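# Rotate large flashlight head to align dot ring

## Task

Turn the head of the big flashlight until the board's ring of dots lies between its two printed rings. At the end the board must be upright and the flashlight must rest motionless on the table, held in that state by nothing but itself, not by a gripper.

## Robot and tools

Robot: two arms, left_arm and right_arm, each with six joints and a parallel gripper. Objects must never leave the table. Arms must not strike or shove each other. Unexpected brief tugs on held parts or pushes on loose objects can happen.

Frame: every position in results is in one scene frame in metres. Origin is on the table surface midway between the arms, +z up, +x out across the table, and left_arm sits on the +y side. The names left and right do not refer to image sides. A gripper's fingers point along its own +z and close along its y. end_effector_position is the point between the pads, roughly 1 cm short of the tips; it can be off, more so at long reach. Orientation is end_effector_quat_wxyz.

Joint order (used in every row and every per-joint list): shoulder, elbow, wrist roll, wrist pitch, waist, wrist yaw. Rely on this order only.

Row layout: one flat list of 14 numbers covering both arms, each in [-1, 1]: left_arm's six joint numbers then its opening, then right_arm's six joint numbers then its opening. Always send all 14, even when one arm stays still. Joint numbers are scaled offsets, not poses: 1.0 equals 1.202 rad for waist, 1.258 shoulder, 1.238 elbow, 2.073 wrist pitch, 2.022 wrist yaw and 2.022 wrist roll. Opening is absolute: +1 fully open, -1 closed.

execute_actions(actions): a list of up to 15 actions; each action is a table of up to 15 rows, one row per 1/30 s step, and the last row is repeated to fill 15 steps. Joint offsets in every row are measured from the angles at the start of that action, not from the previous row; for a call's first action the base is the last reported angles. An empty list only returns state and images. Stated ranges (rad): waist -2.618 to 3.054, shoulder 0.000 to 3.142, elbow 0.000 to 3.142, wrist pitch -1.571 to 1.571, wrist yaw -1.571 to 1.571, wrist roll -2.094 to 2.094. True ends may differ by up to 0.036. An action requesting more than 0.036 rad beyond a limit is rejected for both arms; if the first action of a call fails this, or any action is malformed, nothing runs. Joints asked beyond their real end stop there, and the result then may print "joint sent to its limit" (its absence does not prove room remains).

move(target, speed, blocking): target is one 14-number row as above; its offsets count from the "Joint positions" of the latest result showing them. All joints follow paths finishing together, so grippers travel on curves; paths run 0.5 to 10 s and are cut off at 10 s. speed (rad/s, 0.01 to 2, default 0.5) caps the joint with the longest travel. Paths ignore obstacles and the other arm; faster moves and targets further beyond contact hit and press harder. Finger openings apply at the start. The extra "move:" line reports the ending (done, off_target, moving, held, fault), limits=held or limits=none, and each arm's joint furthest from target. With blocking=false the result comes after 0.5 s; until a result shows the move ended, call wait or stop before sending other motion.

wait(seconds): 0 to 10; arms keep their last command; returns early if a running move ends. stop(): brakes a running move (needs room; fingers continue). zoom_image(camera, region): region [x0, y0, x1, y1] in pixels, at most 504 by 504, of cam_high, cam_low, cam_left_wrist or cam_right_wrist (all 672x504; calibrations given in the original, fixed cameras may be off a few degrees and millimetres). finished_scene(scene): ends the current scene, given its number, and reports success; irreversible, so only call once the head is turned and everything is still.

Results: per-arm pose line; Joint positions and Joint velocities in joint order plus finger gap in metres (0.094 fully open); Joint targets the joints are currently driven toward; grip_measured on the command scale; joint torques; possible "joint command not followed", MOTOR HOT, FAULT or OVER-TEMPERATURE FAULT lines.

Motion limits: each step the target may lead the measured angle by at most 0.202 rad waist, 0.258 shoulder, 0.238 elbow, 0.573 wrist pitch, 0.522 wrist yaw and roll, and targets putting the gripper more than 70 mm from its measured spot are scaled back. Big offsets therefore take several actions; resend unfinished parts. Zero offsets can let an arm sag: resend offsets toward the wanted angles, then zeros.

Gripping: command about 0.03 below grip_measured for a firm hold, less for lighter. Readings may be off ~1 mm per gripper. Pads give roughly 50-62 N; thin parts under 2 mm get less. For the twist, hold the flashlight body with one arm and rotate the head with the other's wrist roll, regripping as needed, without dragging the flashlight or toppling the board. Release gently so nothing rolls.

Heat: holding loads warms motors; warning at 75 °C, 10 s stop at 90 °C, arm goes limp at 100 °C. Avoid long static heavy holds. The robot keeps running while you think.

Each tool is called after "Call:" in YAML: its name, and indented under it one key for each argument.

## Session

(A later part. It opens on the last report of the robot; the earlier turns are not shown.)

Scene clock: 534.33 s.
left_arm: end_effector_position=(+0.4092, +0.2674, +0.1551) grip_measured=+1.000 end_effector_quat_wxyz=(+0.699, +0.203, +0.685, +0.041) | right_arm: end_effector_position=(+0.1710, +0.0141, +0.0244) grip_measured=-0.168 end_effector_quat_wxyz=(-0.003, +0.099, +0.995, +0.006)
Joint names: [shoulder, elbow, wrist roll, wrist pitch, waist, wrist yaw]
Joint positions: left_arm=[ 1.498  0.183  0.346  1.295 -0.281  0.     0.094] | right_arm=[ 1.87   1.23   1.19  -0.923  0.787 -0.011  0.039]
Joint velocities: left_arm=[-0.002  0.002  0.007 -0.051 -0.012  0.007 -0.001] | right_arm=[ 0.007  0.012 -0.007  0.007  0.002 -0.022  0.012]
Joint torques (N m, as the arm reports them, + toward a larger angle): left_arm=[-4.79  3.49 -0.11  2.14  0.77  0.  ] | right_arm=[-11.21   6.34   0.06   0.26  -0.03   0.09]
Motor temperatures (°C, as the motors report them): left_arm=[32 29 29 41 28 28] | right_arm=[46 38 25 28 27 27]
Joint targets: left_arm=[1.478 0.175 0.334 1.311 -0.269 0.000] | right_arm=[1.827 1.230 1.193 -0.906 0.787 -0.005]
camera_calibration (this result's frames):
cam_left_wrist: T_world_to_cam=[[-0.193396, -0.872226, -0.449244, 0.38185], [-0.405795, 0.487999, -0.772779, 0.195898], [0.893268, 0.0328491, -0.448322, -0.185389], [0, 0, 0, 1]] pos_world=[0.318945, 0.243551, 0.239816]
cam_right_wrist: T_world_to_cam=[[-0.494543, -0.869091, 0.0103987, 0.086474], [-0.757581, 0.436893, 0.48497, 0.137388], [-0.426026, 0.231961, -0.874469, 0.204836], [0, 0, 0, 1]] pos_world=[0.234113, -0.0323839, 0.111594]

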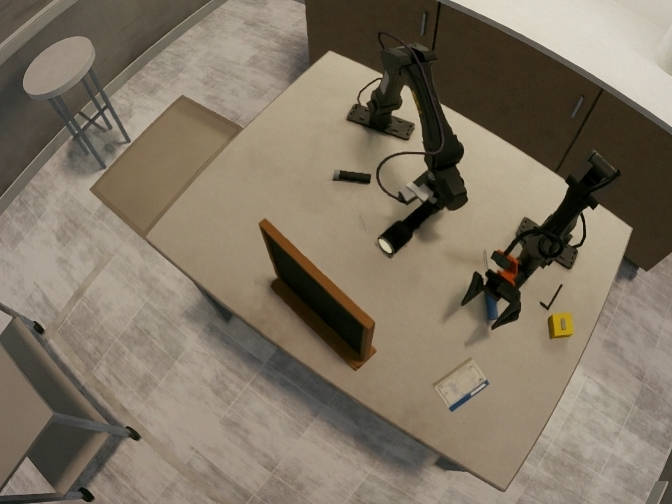

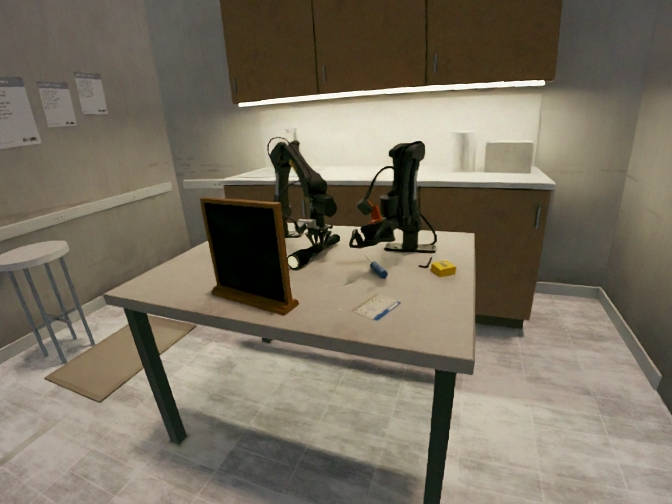

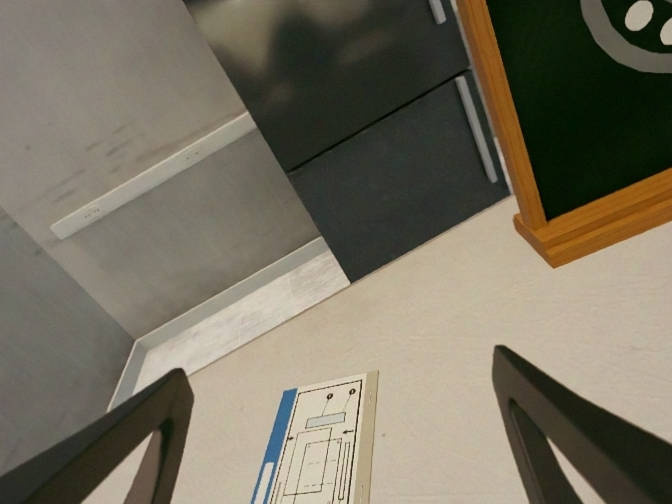

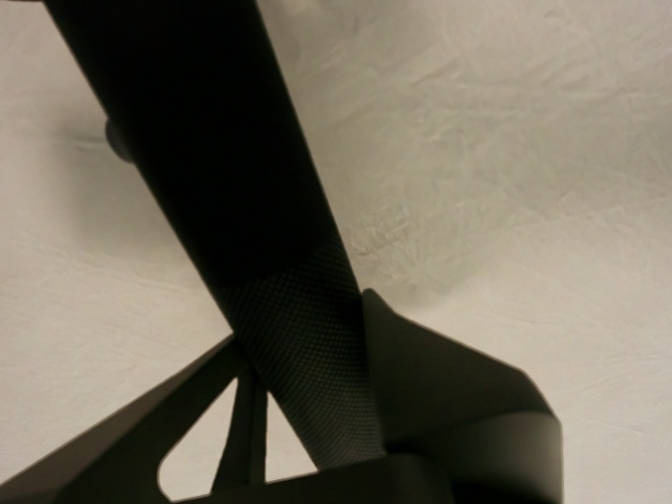

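Released. Open and lift.

Call:
execute_actions:
  actions:
    - [[-0.016,-0.007,-0.006,0.008,0.01,0,1,-0.034,0,0.002,0.008,0,0.003,0.4]]

Call:
move:
  target: [-0.016,-0.007,-0.006,0.008,0.01,0,1,-0.03,0.3,0.002,-0.17,0,0.003,0.6]
  speed: 0.6

Scene clock: 539.60 s.
left_arm: end_effector_position=(+0.4092, +0.2674, +0.1552) grip_measured=+1.000 end_effector_quat_wxyz=(+0.699, +0.203, +0.685, +0.041) | right_arm: end_effector_position=(+0.1726, +0.0165, +0.0303) grip_measured=+0.398 end_effector_quat_wxyz=(+0.003, +0.098, +0.995, +0.017)
Joint names: [shoulder, elbow, wrist roll, wrist pitch, waist, wrist yaw]
Joint positions: left_arm=[ 1.498  0.183  0.346  1.295 -0.281  0.     0.094] | right_arm=[ 1.851  1.23   1.19  -0.918  0.787 -0.011  0.066]
Joint velocities: left_arm=[-0.002 -0.002  0.022 -0.007 -0.002  0.022  0.   ] | right_arm=[ 0.002  0.012 -0.037 -0.081  0.002 -0.022  0.001]
Joint torques (N m, as the arm reports them, + toward a larger angle): left_arm=[-4.86  3.54 -0.13  2.15  0.88 -0.03] | right_arm=[-9.7   6.46  0.06  0.22  0.07  0.09]
Motor temperatures (°C, as the motors report them): left_arm=[32 29 29 41 28 28] | right_arm=[46 38 25 29 27 27]
Joint targets: left_arm=[1.478 0.175 0.334 1.311 -0.269 0.000] | right_arm=[1.827 1.230 1.194 -0.906 0.787 -0.005]
camera_calibration (this result's frames):
cam_left_wrist: T_world_to_cam=[[-0.193229, -0.872265, -0.44924, 0.381834], [-0.405508, 0.487932, -0.772972, 0.195903], [0.893435, 0.0328103, -0.447993, -0.185457], [0, 0, 0, 1]] pos_world=[0.318915, 0.243558, 0.239879]
cam_right_wrist: T_world_to_cam=[[-0.494528, -0.869067, -0.0128271, 0.0899553], [-0.763745, 0.427457, 0.483709, 0.135931], [-0.414893, 0.249004, -0.875135, 0.207907], [0, 0, 0, 1]] pos_world=[0.234562, -0.0316974, 0.117349]

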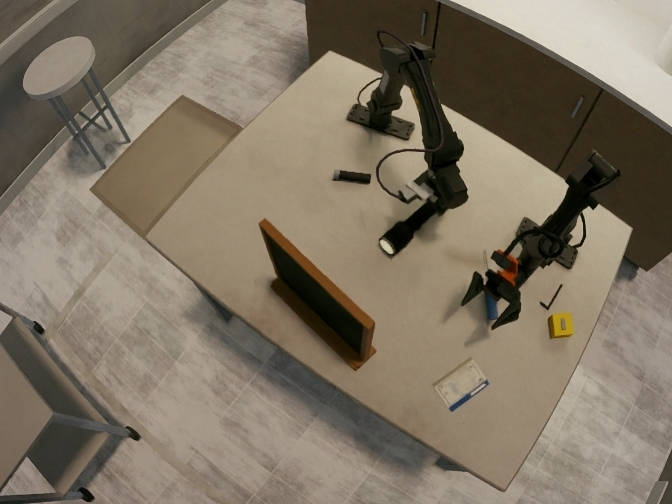

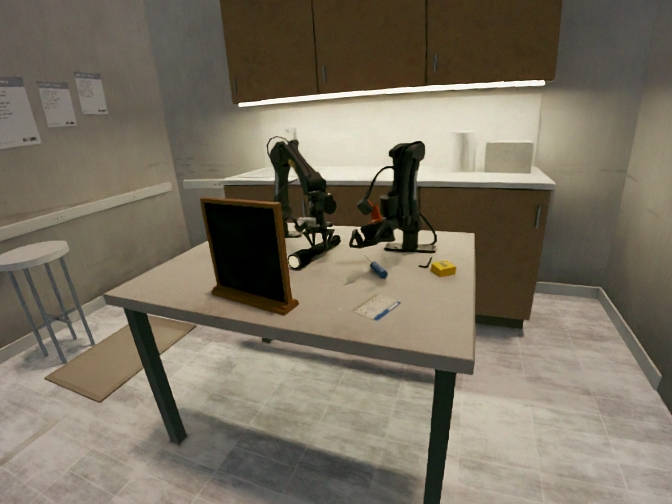

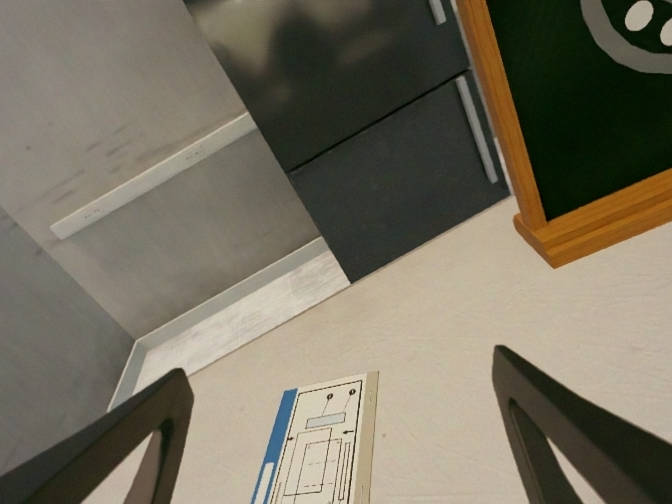

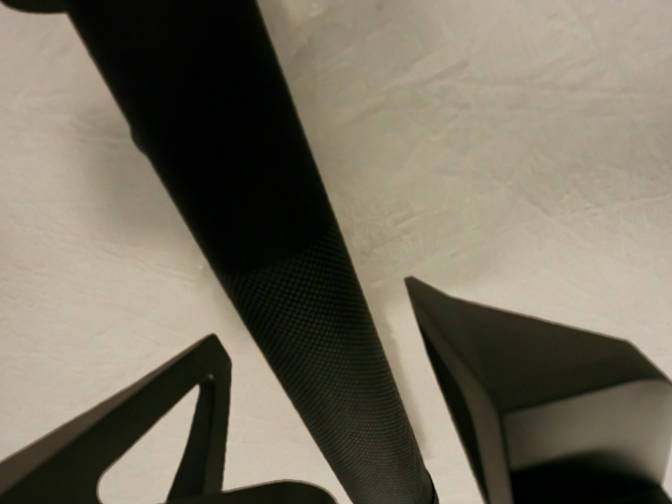

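Scene clock: 541.03 s.
left_arm: end_effector_position=(+0.4092, +0.2674, +0.1554) grip_measured=+1.000 end_effector_quat_wxyz=(+0.699, +0.202, +0.684, +0.041) | right_arm: end_effector_position=(+0.1838, +0.0337, +0.1213) grip_measured=+0.598 end_effector_quat_wxyz=(+0.010, +0.098, +0.995, +0.030)
Joint names: [shoulder, elbow, wrist roll, wrist pitch, waist, wrist yaw]
Joint positions: left_arm=[ 1.498  0.183  0.346  1.296 -0.281  0.     0.094] | right_arm=[ 1.831  1.573  1.19  -1.251  0.787 -0.011  0.075]
Joint velocities: left_arm=[-0.007 -0.007  0.007  0.081 -0.007  0.037  0.001] | right_arm=[ 0.012 -0.002 -0.037 -0.022 -0.017  0.037 -0.   ]
Joint torques (N m, as the arm reports them, + toward a larger angle): left_arm=[-4.89  3.54 -0.09  2.15  0.89 -0.03] | right_arm=[-9.38  9.35  0.05 -0.06 -0.01  0.1 ]
Motor temperatures (°C, as the motors report them): left_arm=[32 29 29 41 28 28] | right_arm=[46 38 25 28 27 27]
Joint targets: left_arm=[1.478 0.175 0.334 1.312 -0.269 0.000] | right_arm=[1.813 1.602 1.194 -1.271 0.787 -0.005]
move: off_target (right_arm); limits=none; left_arm: farthest joint: the shoulder, 0.020 radians from its target (0.020 radians at the start); right_arm: farthest joint: the elbow, 0.028 radians from its target (0.371 radians at the start)
camera_calibration (this result's frames):
cam_left_wrist: T_world_to_cam=[[-0.192895, -0.872343, -0.449233, 0.381802], [-0.404934, 0.487798, -0.773357, 0.195912], [0.893767, 0.0327328, -0.447335, -0.185593], [0, 0, 0, 1]] pos_world=[0.318856, 0.243572, 0.240006]
cam_right_wrist: T_world_to_cam=[[-0.49406, -0.86835, -0.0432746, 0.115216], [-0.771801, 0.415123, 0.481659, 0.0952634], [-0.400285, 0.271368, -0.87529, 0.284548], [0, 0, 0, 1]] pos_world=[0.244348, -0.0167151, 0.208163]

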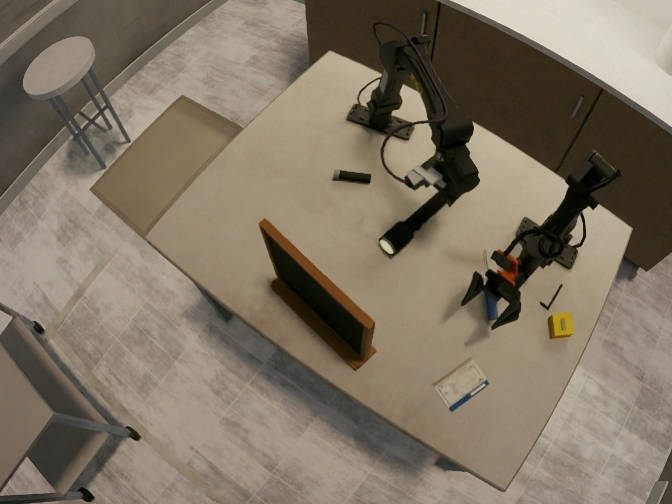

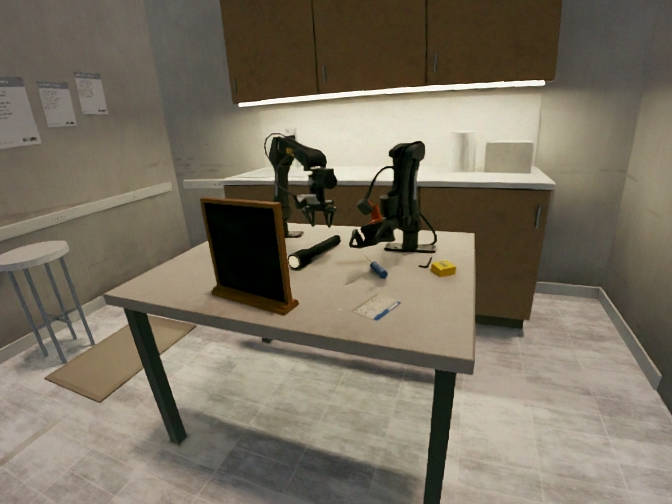

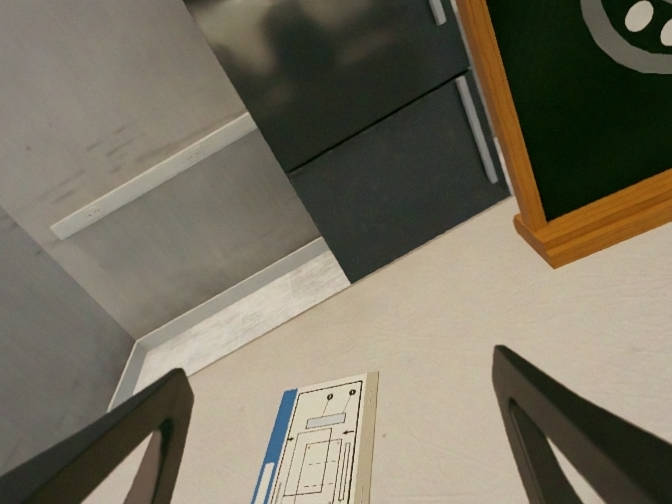

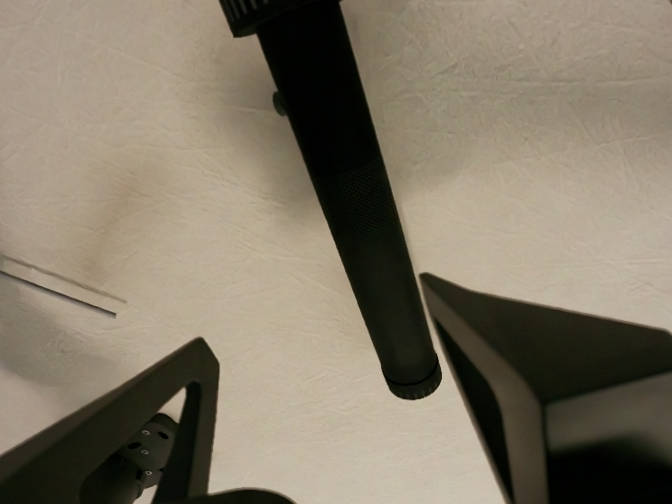

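Call:
execute_actions:
  actions: []

Scene clock: 544.80 s.
left_arm: end_effector_position=(+0.4092, +0.2674, +0.1554) grip_measured=+1.000 end_effector_quat_wxyz=(+0.699, +0.202, +0.684, +0.041) | right_arm: end_effector_position=(+0.1837, +0.0335, +0.1213) grip_measured=+0.598 end_effector_quat_wxyz=(+0.009, +0.098, +0.995, +0.030)
Joint names: [shoulder, elbow, wrist roll, wrist pitch, waist, wrist yaw]
Joint positions: left_arm=[ 1.498  0.183  0.346  1.296 -0.281  0.     0.094] | right_arm=[ 1.831  1.573  1.19  -1.252  0.787 -0.011  0.075]
Joint velocities: left_arm=[-0.002 -0.007 -0.022  0.022 -0.012 -0.051 -0.001] | right_arm=[ 0.012 -0.022 -0.022 -0.066 -0.022  0.022 -0.   ]
Joint torques (N m, as the arm reports them, + toward a larger angle): left_arm=[-4.77  3.58 -0.09  2.15  0.91 -0.03] | right_arm=[-9.33  9.27  0.02 -0.07  0.07  0.11]
Motor temperatures (°C, as the motors report them): left_arm=[32 29 29 41 28 28] | right_arm=[45 38 25 28 27 27]
Joint targets: left_arm=[1.478 0.175 0.334 1.312 -0.269 0.000] | right_arm=[1.813 1.602 1.194 -1.271 0.787 -0.005]
camera_calibration (this result's frames):
cam_left_wrist: T_world_to_cam=[[-0.192895, -0.872343, -0.449233, 0.381802], [-0.404934, 0.487798, -0.773357, 0.195912], [0.893767, 0.0327328, -0.447335, -0.185593], [0, 0, 0, 1]] pos_world=[0.318856, 0.243572, 0.240006]
cam_right_wrist: T_world_to_cam=[[-0.494077, -0.868378, -0.0425138, 0.114939], [-0.7716, 0.415431, 0.481716, 0.0952007], [-0.40065, 0.270809, -0.875296, 0.284626], [0, 0, 0, 1]] pos_world=[0.244281, -0.0168181, 0.208159]

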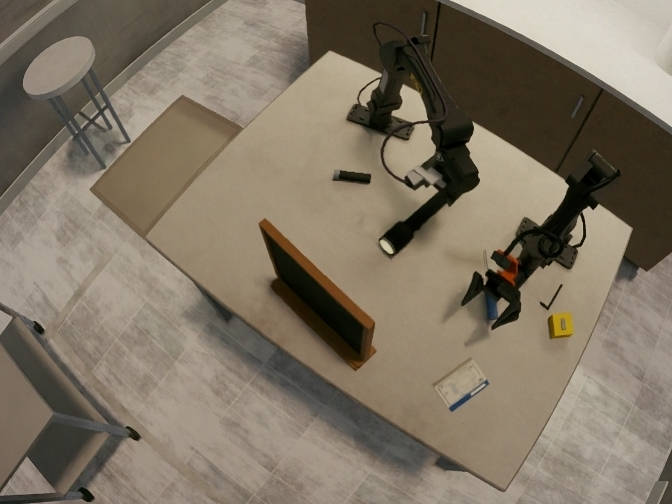

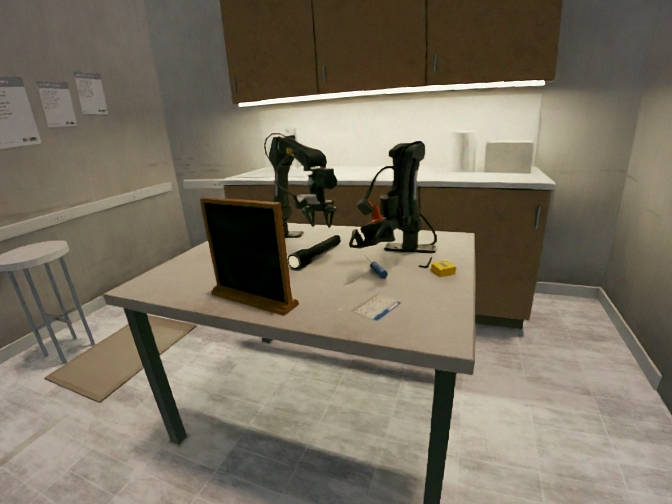

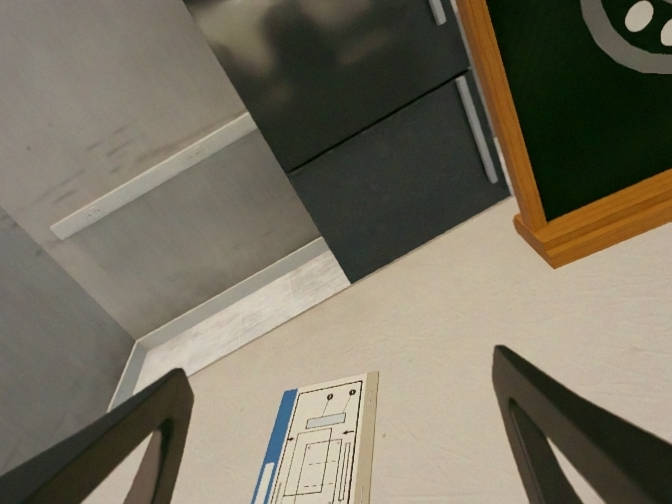

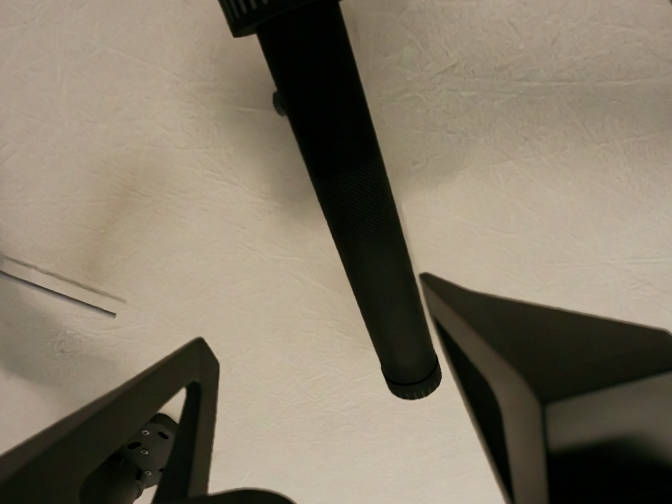

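Call:
finished_scene:
  scene: 2

The scene is finished: the task was done.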